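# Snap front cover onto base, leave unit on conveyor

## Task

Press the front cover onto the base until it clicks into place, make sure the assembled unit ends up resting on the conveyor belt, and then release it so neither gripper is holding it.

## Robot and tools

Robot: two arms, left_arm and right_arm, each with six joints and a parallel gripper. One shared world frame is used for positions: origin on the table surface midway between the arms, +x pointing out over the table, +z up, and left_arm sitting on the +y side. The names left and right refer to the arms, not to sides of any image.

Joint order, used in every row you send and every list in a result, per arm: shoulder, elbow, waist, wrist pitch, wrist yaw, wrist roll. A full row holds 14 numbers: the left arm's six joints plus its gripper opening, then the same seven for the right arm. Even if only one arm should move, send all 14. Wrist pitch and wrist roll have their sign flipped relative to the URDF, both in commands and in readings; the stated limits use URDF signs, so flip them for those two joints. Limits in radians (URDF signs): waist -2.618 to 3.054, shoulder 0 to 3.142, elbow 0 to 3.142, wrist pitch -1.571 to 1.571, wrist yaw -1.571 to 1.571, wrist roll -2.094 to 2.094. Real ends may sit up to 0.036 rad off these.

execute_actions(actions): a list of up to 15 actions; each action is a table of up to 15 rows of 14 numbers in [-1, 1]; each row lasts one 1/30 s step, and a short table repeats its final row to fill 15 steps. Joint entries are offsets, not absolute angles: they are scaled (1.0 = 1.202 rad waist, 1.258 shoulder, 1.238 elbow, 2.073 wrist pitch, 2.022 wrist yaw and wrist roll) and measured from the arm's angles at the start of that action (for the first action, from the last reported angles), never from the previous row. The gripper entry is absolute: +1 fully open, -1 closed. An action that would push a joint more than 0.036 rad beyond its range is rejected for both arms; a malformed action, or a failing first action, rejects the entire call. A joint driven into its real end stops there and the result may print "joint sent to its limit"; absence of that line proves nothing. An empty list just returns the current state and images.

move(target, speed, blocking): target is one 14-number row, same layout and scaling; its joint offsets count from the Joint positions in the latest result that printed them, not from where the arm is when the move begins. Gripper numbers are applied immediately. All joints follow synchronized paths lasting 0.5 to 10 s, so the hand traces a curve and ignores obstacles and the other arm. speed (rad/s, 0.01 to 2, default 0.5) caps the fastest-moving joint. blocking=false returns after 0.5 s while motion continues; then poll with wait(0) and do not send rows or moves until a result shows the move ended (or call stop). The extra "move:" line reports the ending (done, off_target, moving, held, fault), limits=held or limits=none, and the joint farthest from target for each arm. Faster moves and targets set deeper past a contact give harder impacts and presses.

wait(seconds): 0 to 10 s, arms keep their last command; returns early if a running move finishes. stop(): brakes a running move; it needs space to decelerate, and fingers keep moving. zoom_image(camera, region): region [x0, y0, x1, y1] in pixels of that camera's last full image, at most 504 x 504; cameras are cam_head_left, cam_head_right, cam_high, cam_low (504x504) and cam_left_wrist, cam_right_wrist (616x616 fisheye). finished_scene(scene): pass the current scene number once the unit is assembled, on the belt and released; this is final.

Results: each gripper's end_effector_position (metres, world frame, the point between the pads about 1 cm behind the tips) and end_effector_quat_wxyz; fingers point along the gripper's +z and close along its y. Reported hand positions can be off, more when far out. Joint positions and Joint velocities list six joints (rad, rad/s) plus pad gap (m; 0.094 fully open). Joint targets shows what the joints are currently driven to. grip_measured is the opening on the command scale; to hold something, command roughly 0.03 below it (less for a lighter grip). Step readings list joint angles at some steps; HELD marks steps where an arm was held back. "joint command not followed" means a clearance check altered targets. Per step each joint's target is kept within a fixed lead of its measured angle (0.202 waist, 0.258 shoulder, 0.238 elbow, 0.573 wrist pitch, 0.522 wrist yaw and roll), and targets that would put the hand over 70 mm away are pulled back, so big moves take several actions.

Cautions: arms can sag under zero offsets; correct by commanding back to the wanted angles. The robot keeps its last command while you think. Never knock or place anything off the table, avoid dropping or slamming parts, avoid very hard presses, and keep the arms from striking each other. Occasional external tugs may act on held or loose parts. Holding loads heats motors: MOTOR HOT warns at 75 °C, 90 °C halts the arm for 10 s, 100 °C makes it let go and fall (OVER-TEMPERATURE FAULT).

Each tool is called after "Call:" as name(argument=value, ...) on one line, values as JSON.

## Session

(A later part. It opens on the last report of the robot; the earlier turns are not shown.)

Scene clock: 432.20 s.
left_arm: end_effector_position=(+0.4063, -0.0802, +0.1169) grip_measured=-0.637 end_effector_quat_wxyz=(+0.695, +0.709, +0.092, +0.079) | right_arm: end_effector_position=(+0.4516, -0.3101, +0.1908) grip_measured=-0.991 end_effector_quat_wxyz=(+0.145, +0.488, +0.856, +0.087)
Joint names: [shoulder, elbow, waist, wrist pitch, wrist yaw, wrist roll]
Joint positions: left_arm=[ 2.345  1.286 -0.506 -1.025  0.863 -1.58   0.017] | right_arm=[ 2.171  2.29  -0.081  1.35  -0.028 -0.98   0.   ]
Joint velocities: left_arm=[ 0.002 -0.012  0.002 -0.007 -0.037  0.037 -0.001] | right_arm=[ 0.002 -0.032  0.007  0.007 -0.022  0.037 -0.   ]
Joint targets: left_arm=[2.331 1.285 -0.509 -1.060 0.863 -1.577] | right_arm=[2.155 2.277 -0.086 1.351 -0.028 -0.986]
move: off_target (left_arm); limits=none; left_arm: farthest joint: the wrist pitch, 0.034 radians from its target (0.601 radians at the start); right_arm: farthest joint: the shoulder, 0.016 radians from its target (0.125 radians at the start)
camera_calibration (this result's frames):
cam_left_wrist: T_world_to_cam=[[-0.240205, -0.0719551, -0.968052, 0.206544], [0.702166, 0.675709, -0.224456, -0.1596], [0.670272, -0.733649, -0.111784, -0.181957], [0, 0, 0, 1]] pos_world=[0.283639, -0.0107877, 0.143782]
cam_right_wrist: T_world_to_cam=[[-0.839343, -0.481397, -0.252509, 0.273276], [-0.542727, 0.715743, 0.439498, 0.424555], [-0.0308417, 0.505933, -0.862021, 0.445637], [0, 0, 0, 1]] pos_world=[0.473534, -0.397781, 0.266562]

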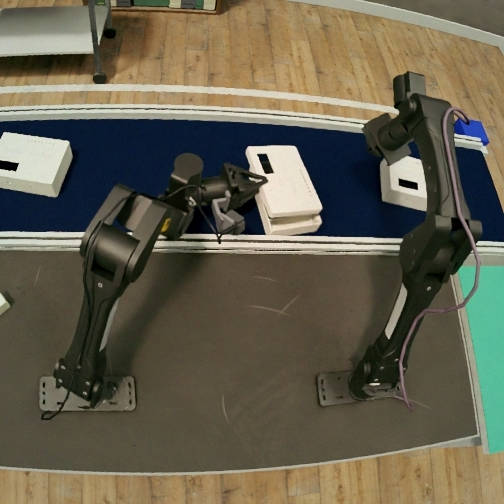

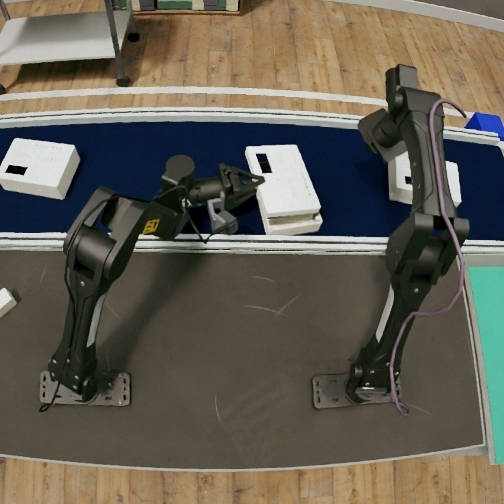

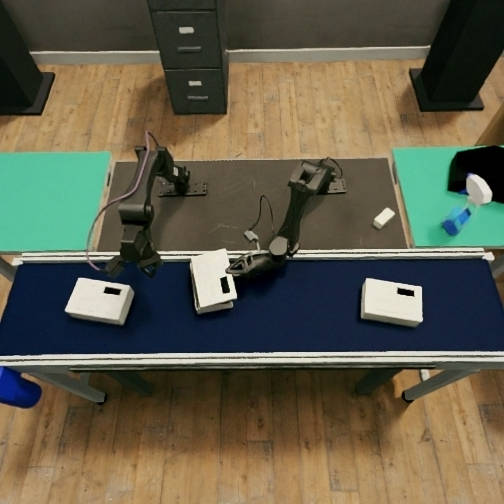

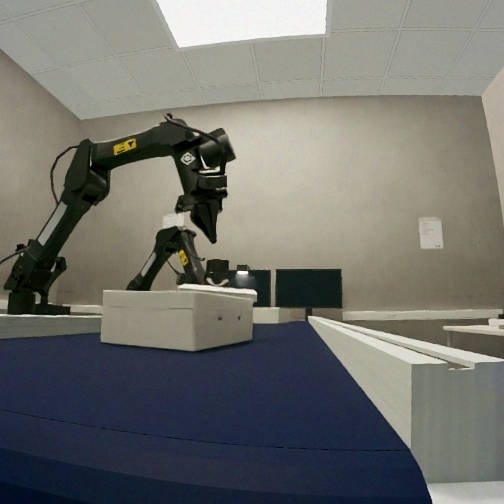

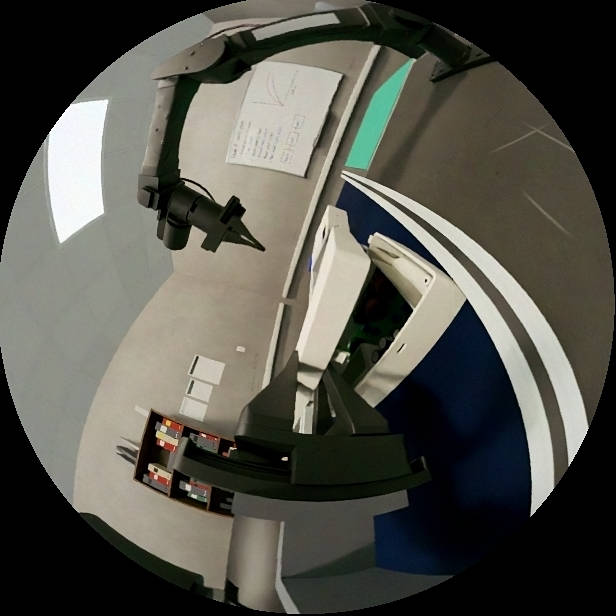

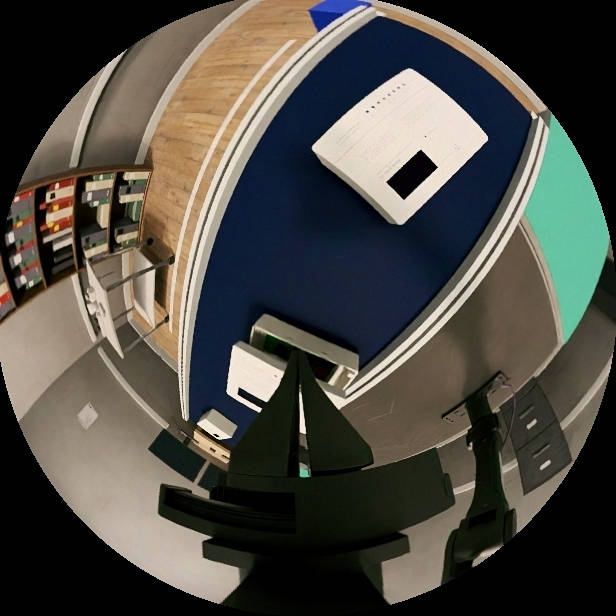

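Call:
execute_actions(actions=[])

Call:
zoom_image(camera="cam_head_right", region=[220,120,360,260])

Call:
zoom_image(camera="cam_low", region=[100,220,240,320])

Scene clock: 455.40 s.
left_arm: end_effector_position=(+0.4063, -0.0802, +0.1170) grip_measured=-0.637 end_effector_quat_wxyz=(+0.695, +0.709, +0.092, +0.079) | right_arm: end_effector_position=(+0.4516, -0.3101, +0.1908) grip_measured=-0.991 end_effector_quat_wxyz=(+0.145, +0.488, +0.856, +0.087)
Joint names: [shoulder, elbow, waist, wrist pitch, wrist yaw, wrist roll]
Joint positions: left_arm=[ 2.345  1.286 -0.506 -1.025  0.863 -1.58   0.017] | right_arm=[ 2.171  2.29  -0.081  1.35  -0.028 -0.98   0.   ]
Joint velocities: left_arm=[-0.027 -0.012 -0.007 -0.066 -0.022  0.11   0.001] | right_arm=[-0.017  0.017  0.007 -0.037 -0.051 -0.051  0.002]
Joint targets: left_arm=[2.331 1.285 -0.509 -1.060 0.863 -1.577] | right_arm=[2.155 2.277 -0.086 1.351 -0.028 -0.986]
camera_calibration (this result's frames):
cam_left_wrist: T_world_to_cam=[[-0.239875, -0.0721212, -0.968121, 0.206474], [0.702243, 0.67567, -0.224332, -0.159633], [0.67031, -0.733668, -0.11143, -0.18201], [0, 0, 0, 1]] pos_world=[0.283632, -0.0107842, 0.143799]
cam_right_wrist: T_world_to_cam=[[-0.839516, -0.481063, -0.252568, 0.273469], [-0.542468, 0.715883, 0.439591, 0.424464], [-0.0306622, 0.506054, -0.861957, 0.445581], [0, 0, 0, 1]] pos_world=[0.473503, -0.397798, 0.266551]

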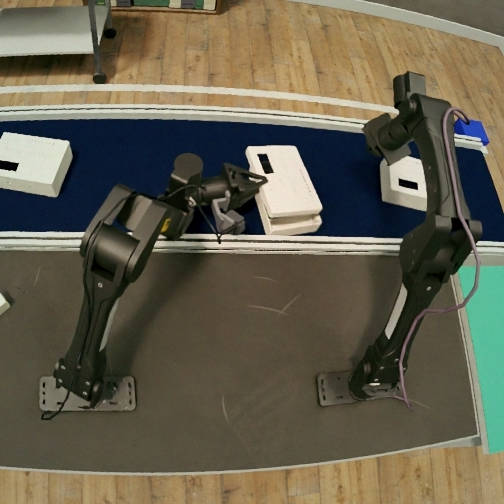

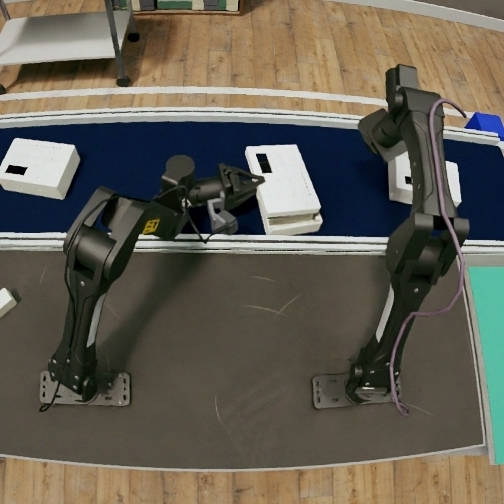

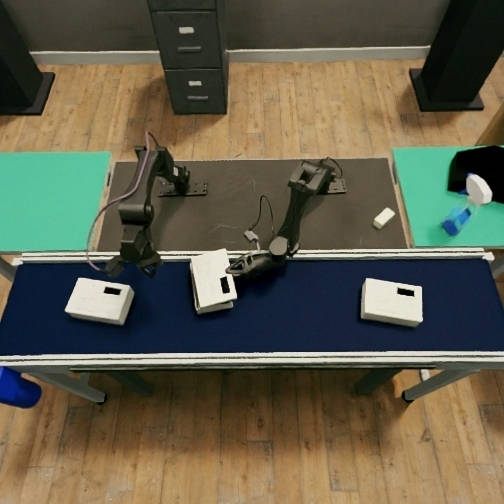

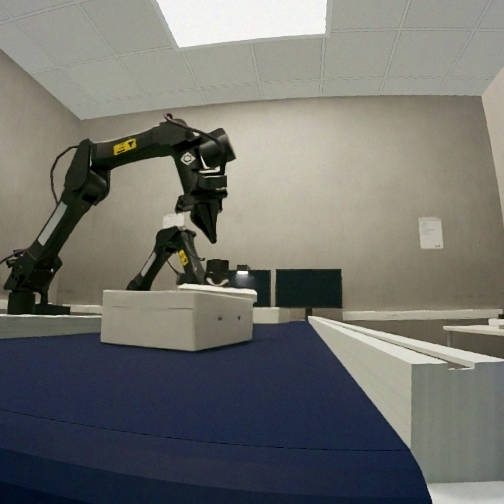

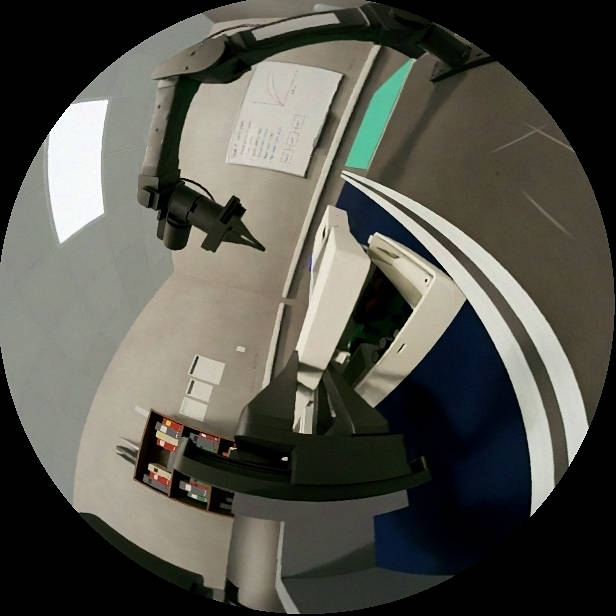

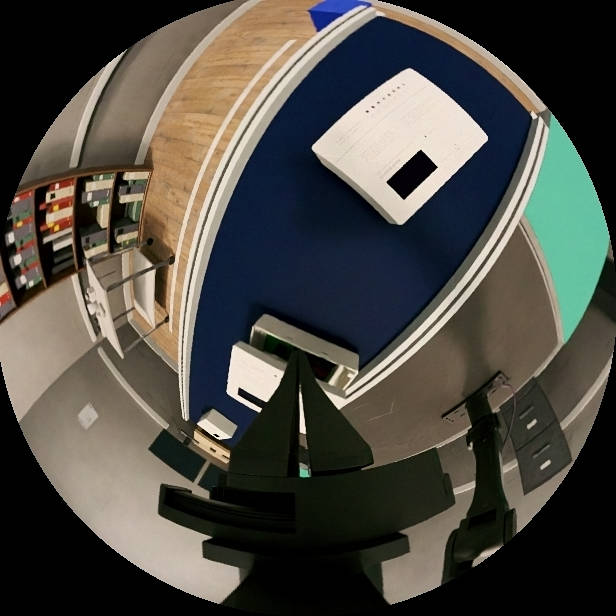

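Region (220, 120, 360, 260) of cam_head_right's 504x504 image, scaled by 3.600, with more detail than that image has.

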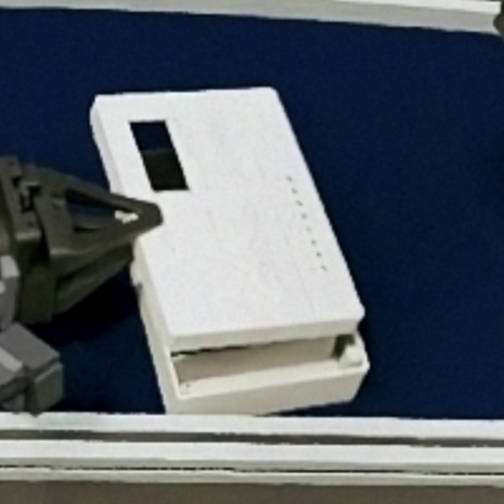

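Region (100, 220, 240, 320) of cam_low's 504x504 image, scaled by 3.600, with more detail than that image has; it fills the top 360 rows of this view, and the rest is white.

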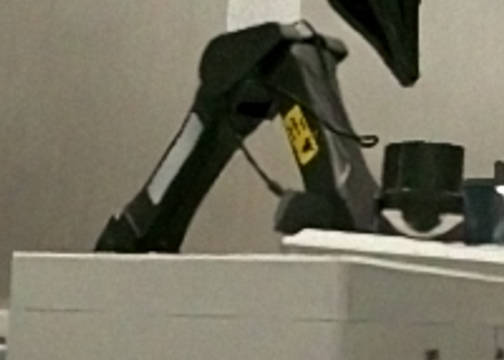

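Call:
move(target=[0.02,-0.016,-0.016,-0.042,0,-0.03,-0.75,0,0,0,0,0,0,-1], speed=0.1)

Call:
zoom_image(camera="cam_head_right", region=[220,120,360,260])

Call:
zoom_image(camera="cam_high", region=[170,240,260,330])

Call:
zoom_image(camera="cam_right_wrist", region=[210,290,390,430])

Scene clock: 468.37 s.
left_arm: end_effector_position=(+0.3991, -0.0840, +0.1026) grip_measured=-0.637 end_effector_quat_wxyz=(+0.693, +0.711, +0.064, +0.097) | right_arm: end_effector_position=(+0.4516, -0.3101, +0.1908) grip_measured=-0.991 end_effector_quat_wxyz=(+0.145, +0.488, +0.856, +0.087)
Joint names: [shoulder, elbow, waist, wrist pitch, wrist yaw, wrist roll]
Joint positions: left_arm=[ 2.379  1.27  -0.518 -1.077  0.863 -1.643  0.017] | right_arm=[ 2.171  2.29  -0.081  1.35  -0.028 -0.98   0.   ]
Joint velocities: left_arm=[-0.012  0.007  0.002 -0.066 -0.022 -0.007  0.001] | right_arm=[-0.022 -0.007 -0.002 -0.007  0.022 -0.11  -0.   ]
Joint targets: left_arm=[2.370 1.266 -0.526 -1.112 0.863 -1.641] | right_arm=[2.171 2.290 -0.081 1.350 -0.028 -0.980]
move: off_target (left_arm); limits=none; left_arm: farthest joint: the wrist pitch, 0.035 radians from its target (0.087 radians at the start); right_arm: farthest joint: the waist, 0.000 radians from its target (0.000 radians at the start)
camera_calibration (this result's frames):
cam_left_wrist: T_world_to_cam=[[-0.179032, -0.0560658, -0.982244, 0.169062], [0.723562, 0.668981, -0.170067, -0.169915], [0.666638, -0.741162, -0.079202, -0.184098], [0, 0, 0, 1]] pos_world=[0.275938, -0.0132984, 0.122582]
cam_right_wrist: T_world_to_cam=[[-0.839516, -0.481063, -0.252568, 0.273469], [-0.542468, 0.715883, 0.439591, 0.424464], [-0.0306622, 0.506054, -0.861957, 0.445581], [0, 0, 0, 1]] pos_world=[0.473503, -0.397798, 0.266551]

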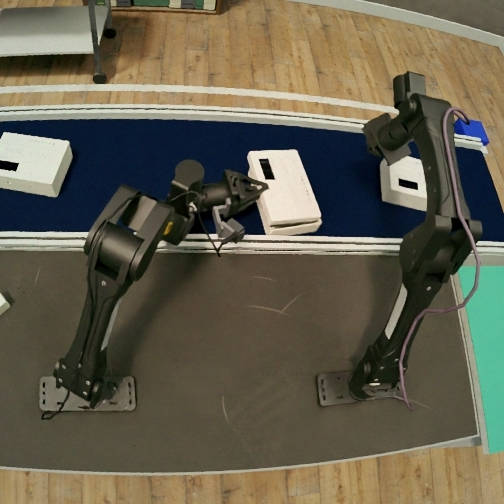

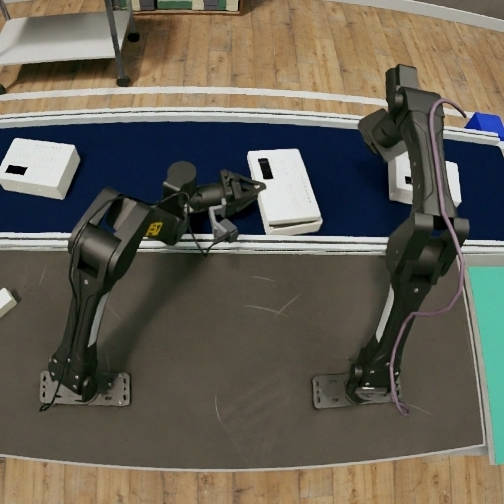

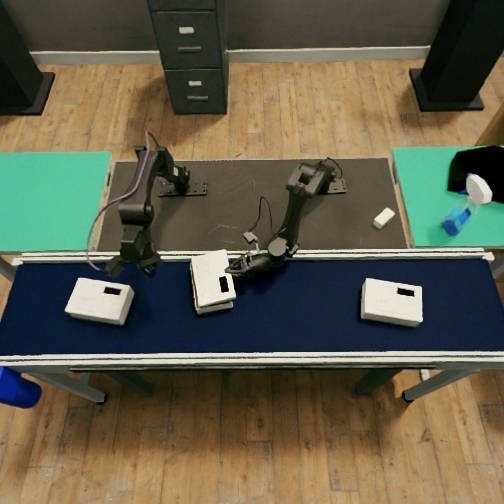

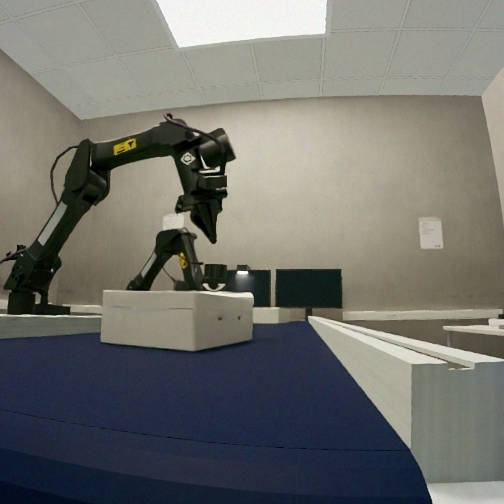

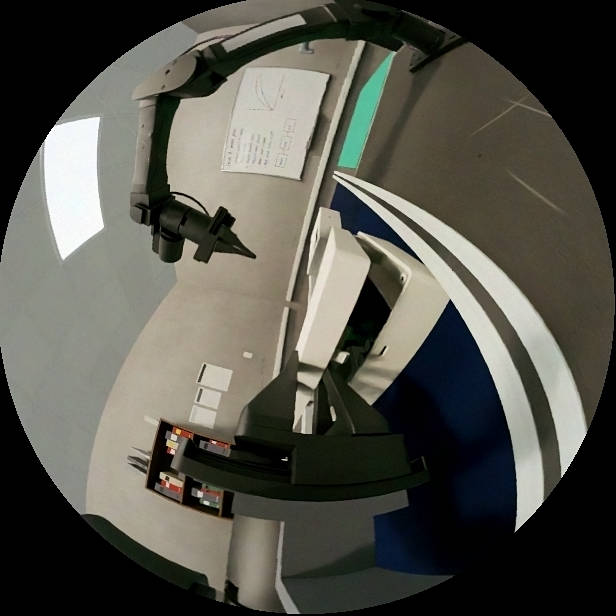

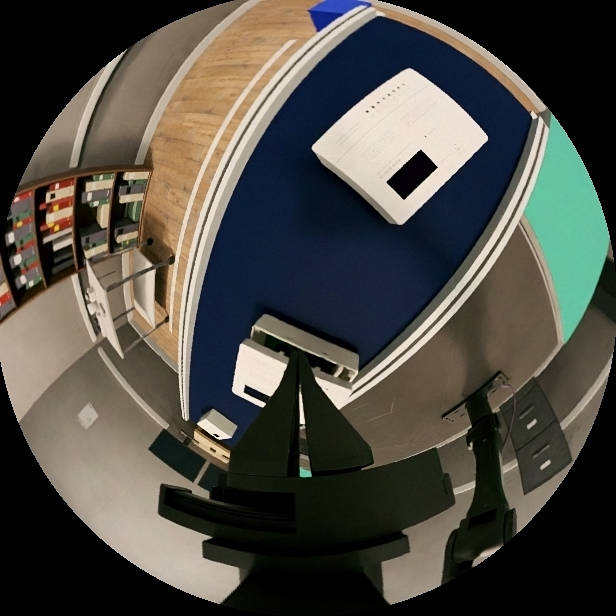

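Region (220, 120, 360, 260) of cam_head_right's 504x504 image, scaled by 3.600, with more detail than that image has.

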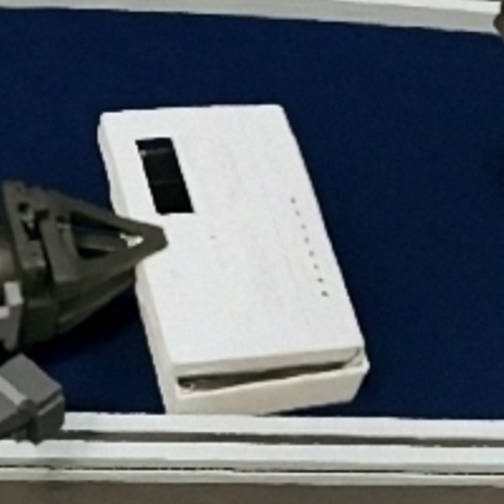

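Region (170, 240, 260, 330) of cam_high's 504x504 image, scaled by 5.600, with more detail than that image has.

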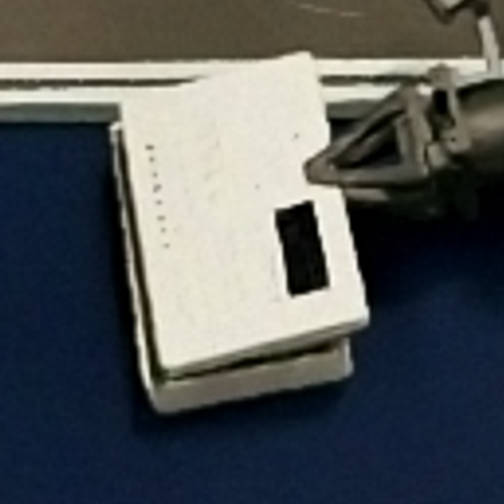

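Region (210, 290, 390, 430) of cam_right_wrist's 616x616 image, scaled by 2.800, with more detail than that image has.

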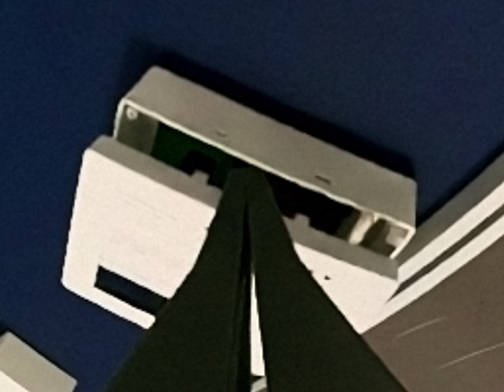

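Call:
move(target=[0.012,0.04,-0.018,-0.008,0,0,-0.75,0,0,0,0,0,0,-1], speed=0.1)

Call:
zoom_image(camera="cam_head_right", region=[220,120,360,260])

Call:
zoom_image(camera="cam_high", region=[170,240,260,330])

Call:
zoom_image(camera="cam_right_wrist", region=[210,290,390,430])

Scene clock: 481.40 s.
left_arm: end_effector_position=(+0.3973, -0.0915, +0.0962) grip_measured=-0.637 end_effector_quat_wxyz=(+0.692, +0.713, +0.060, +0.092) | right_arm: end_effector_position=(+0.4516, -0.3101, +0.1908) grip_measured=-0.991 end_effector_quat_wxyz=(+0.145, +0.488, +0.856, +0.087)
Joint names: [shoulder, elbow, waist, wrist pitch, wrist yaw, wrist roll]
Joint positions: left_arm=[ 2.403  1.291 -0.531 -1.075  0.863 -1.647  0.017] | right_arm=[ 2.171  2.29  -0.081  1.35  -0.028 -0.98   0.   ]
Joint velocities: left_arm=[ 0.007 -0.007 -0.002  0.081  0.007 -0.007  0.   ] | right_arm=[-0.002 -0.007  0.002  0.051 -0.037 -0.022 -0.   ]
Joint targets: left_arm=[2.394 1.320 -0.539 -1.094 0.863 -1.643] | right_arm=[2.171 2.290 -0.081 1.350 -0.028 -0.980]
move: off_target (left_arm); limits=none; left_arm: farthest joint: the elbow, 0.028 radians from its target (0.049 radians at the start); right_arm: farthest joint: the waist, 0.000 radians from its target (0.000 radians at the start)
camera_calibration (this result's frames):
cam_left_wrist: T_world_to_cam=[[-0.181395, -0.0500225, -0.982137, 0.163502], [0.732205, 0.659825, -0.168841, -0.169049], [0.656485, -0.749752, -0.0830625, -0.18535], [0, 0, 0, 1]] pos_world=[0.275116, -0.0192454, 0.116644]
cam_right_wrist: T_world_to_cam=[[-0.839516, -0.481063, -0.252568, 0.273469], [-0.542468, 0.715883, 0.439591, 0.424464], [-0.0306622, 0.506054, -0.861957, 0.445581], [0, 0, 0, 1]] pos_world=[0.473503, -0.397798, 0.266551]

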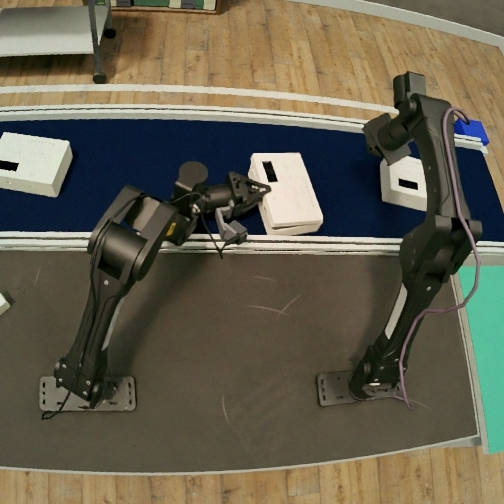

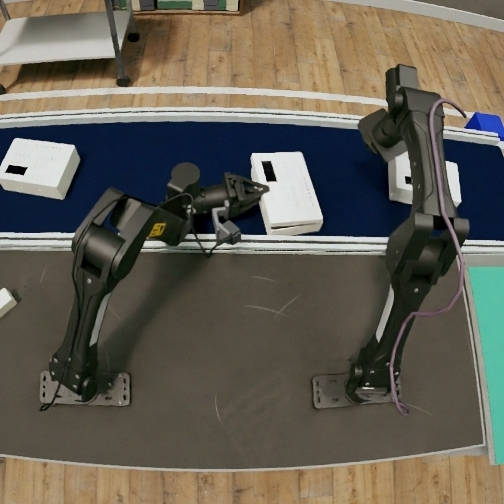

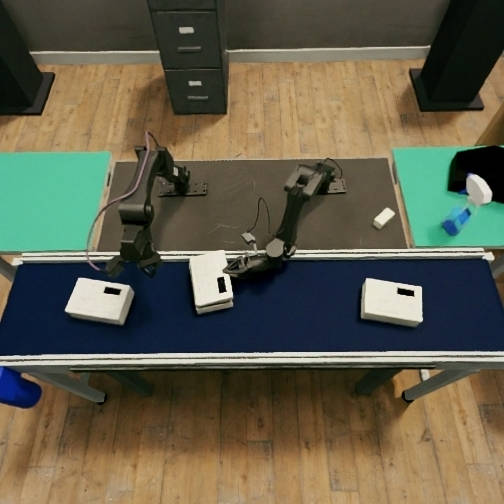

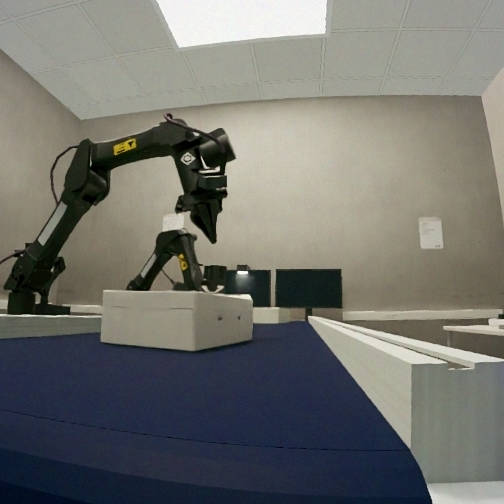

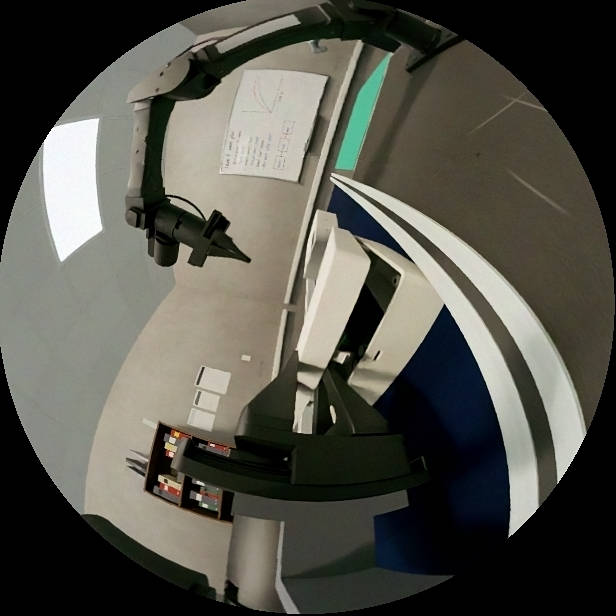

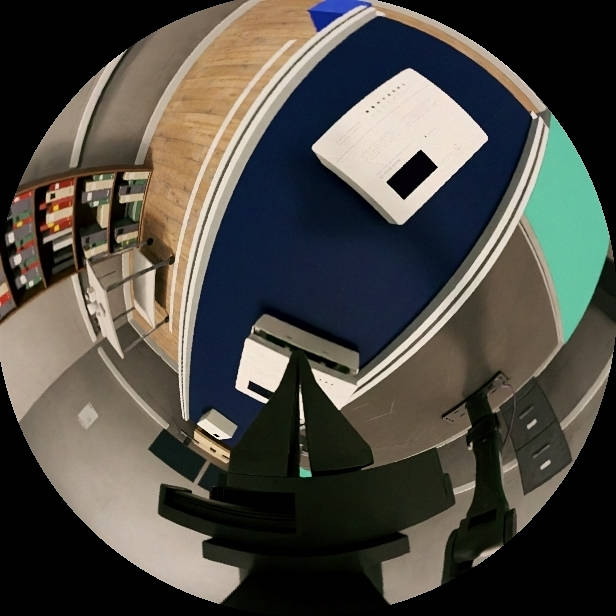

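Region (220, 120, 360, 260) of cam_head_right's 504x504 image, scaled by 3.600, with more detail than that image has.

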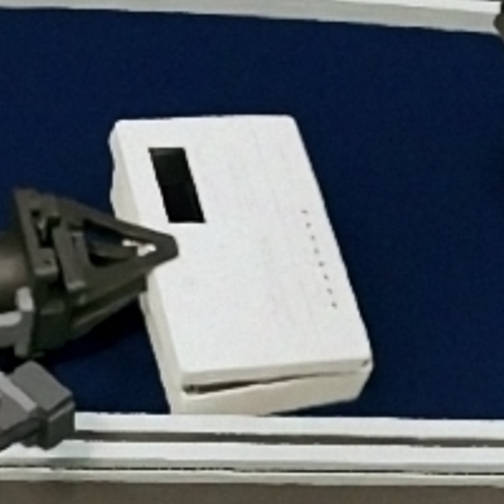

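Region (170, 240, 260, 330) of cam_high's 504x504 image, scaled by 5.600, with more detail than that image has.

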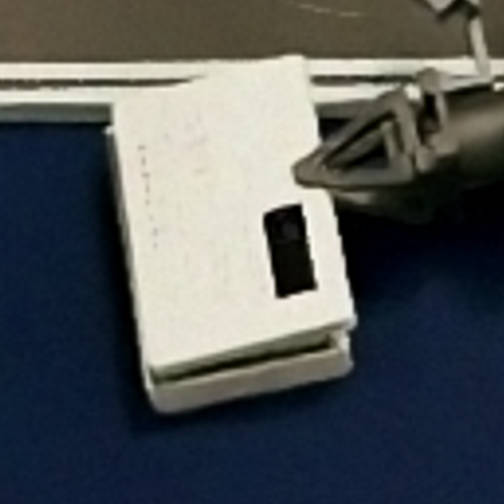

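Region (210, 290, 390, 430) of cam_right_wrist's 616x616 image, scaled by 2.800, with more detail than that image has.

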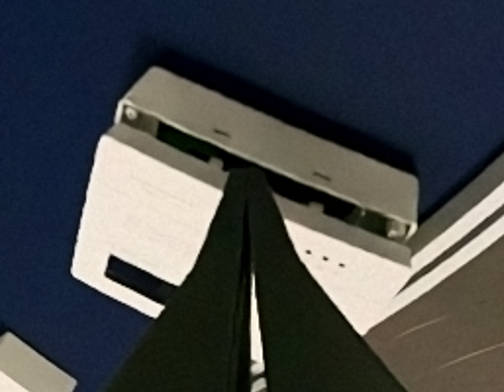

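Radial +5 mm, slightly lower.

Call:
move(target=[0.012,0.047,-0.01,-0.017,0,0,-0.75,0,0,0,0,0,0,-1], speed=0.1)

Call:
zoom_image(camera="cam_head_right", region=[220,120,360,260])

Call:
zoom_image(camera="cam_high", region=[170,240,260,330])

Call:
zoom_image(camera="cam_right_wrist", region=[210,290,390,430])

Scene clock: 489.00 s.
left_arm: end_effector_position=(+0.4006, -0.0955, +0.0946) grip_measured=-0.637 end_effector_quat_wxyz=(+0.694, +0.711, +0.055, +0.095) | right_arm: end_effector_position=(+0.4516, -0.3101, +0.1908) grip_measured=-0.991 end_effector_quat_wxyz=(+0.145, +0.488, +0.856, +0.087)
Joint names: [shoulder, elbow, waist, wrist pitch, wrist yaw, wrist roll]
Joint positions: left_arm=[ 2.426  1.32  -0.535 -1.079  0.863 -1.65   0.017] | right_arm=[ 2.171  2.29  -0.081  1.35  -0.028 -0.98   0.   ]
Joint velocities: left_arm=[ 0.002  0.002  0.002 -0.022  0.007  0.007 -0.   ] | right_arm=[-0.012  0.012  0.007  0.007 -0.037 -0.081 -0.   ]
Joint targets: left_arm=[2.418 1.349 -0.544 -1.110 0.863 -1.647] | right_arm=[2.171 2.290 -0.081 1.350 -0.028 -0.980]
move: off_target (left_arm); limits=none; left_arm: farthest joint: the wrist pitch, 0.032 radians from its target (0.035 radians at the start); right_arm: farthest joint: the waist, 0.000 radians from its target (0.000 radians at the start)
camera_calibration (this result's frames):
cam_left_wrist: T_world_to_cam=[[-0.170424, -0.0534672, -0.983919, 0.157767], [0.736385, 0.656577, -0.163228, -0.171601], [0.654746, -0.752361, -0.0725239, -0.191122], [0, 0, 0, 1]] pos_world=[0.278388, -0.0226877, 0.113359]
cam_right_wrist: T_world_to_cam=[[-0.839516, -0.481063, -0.252568, 0.273469], [-0.542468, 0.715883, 0.439591, 0.424464], [-0.0306622, 0.506054, -0.861957, 0.445581], [0, 0, 0, 1]] pos_world=[0.473503, -0.397798, 0.266551]

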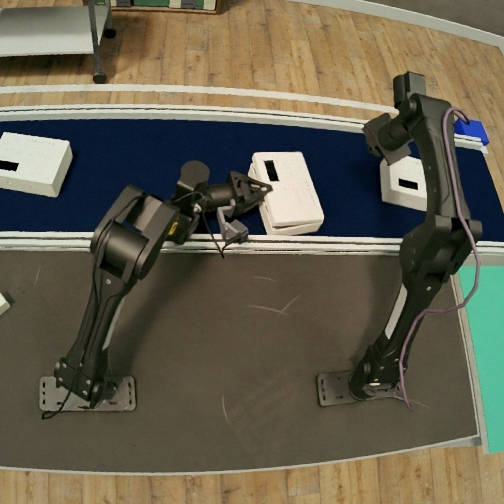

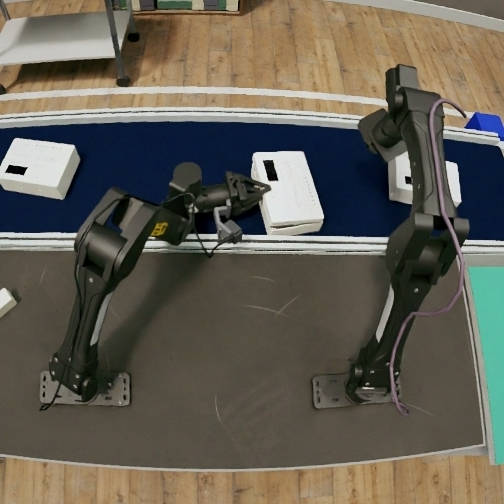

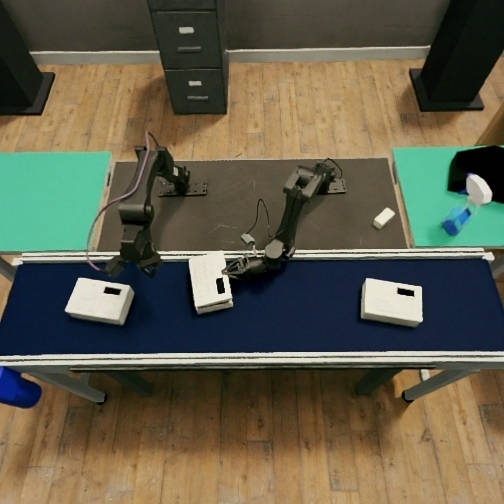

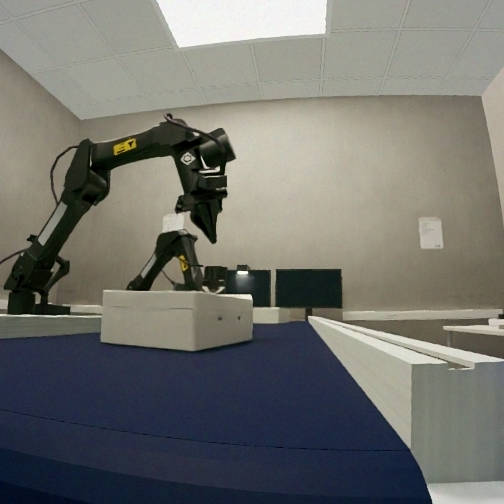

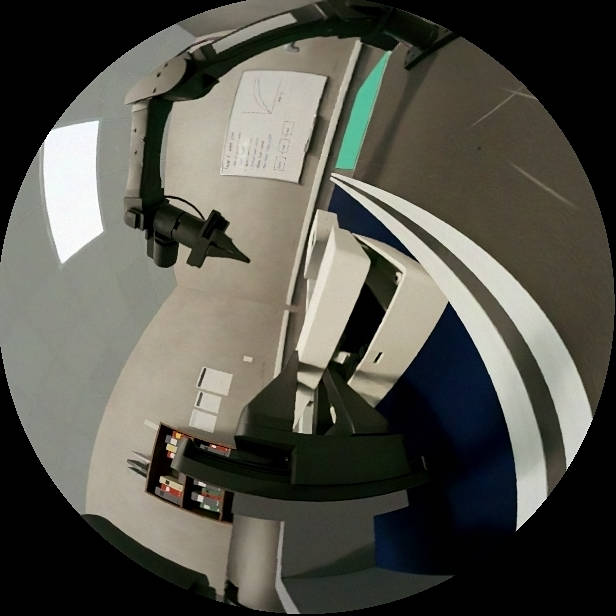

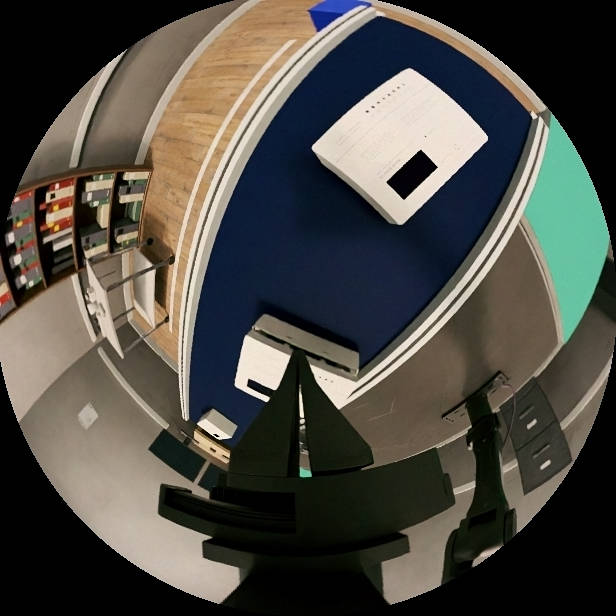

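Region (220, 120, 360, 260) of cam_head_right's 504x504 image, scaled by 3.600, with more detail than that image has.

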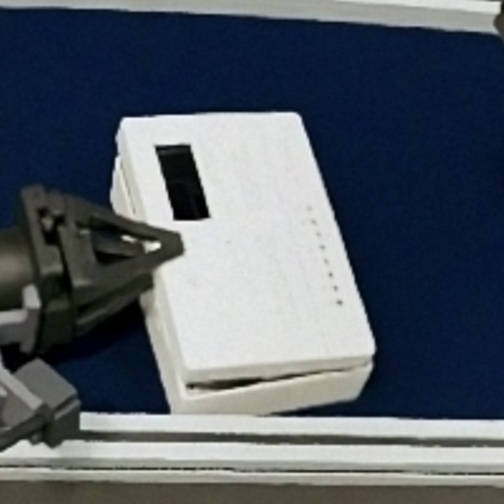

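Region (170, 240, 260, 330) of cam_high's 504x504 image, scaled by 5.600, with more detail than that image has.

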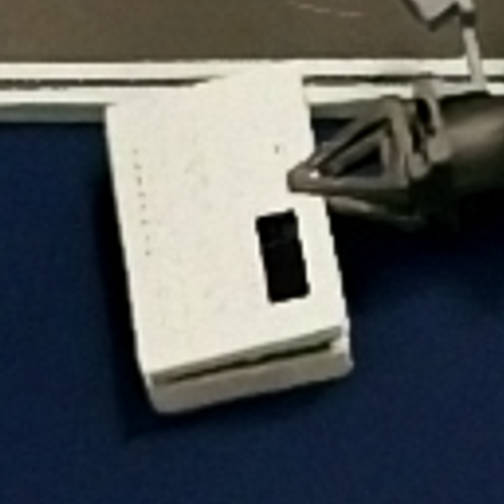

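Region (210, 290, 390, 430) of cam_right_wrist's 616x616 image, scaled by 2.800, with more detail than that image has.

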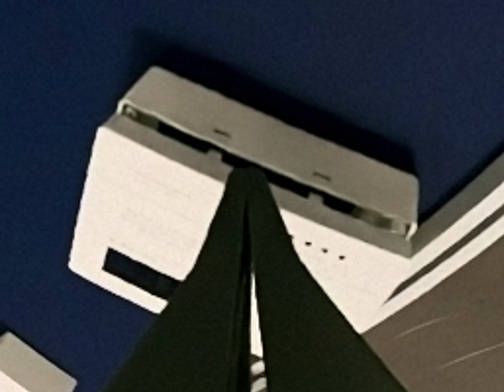

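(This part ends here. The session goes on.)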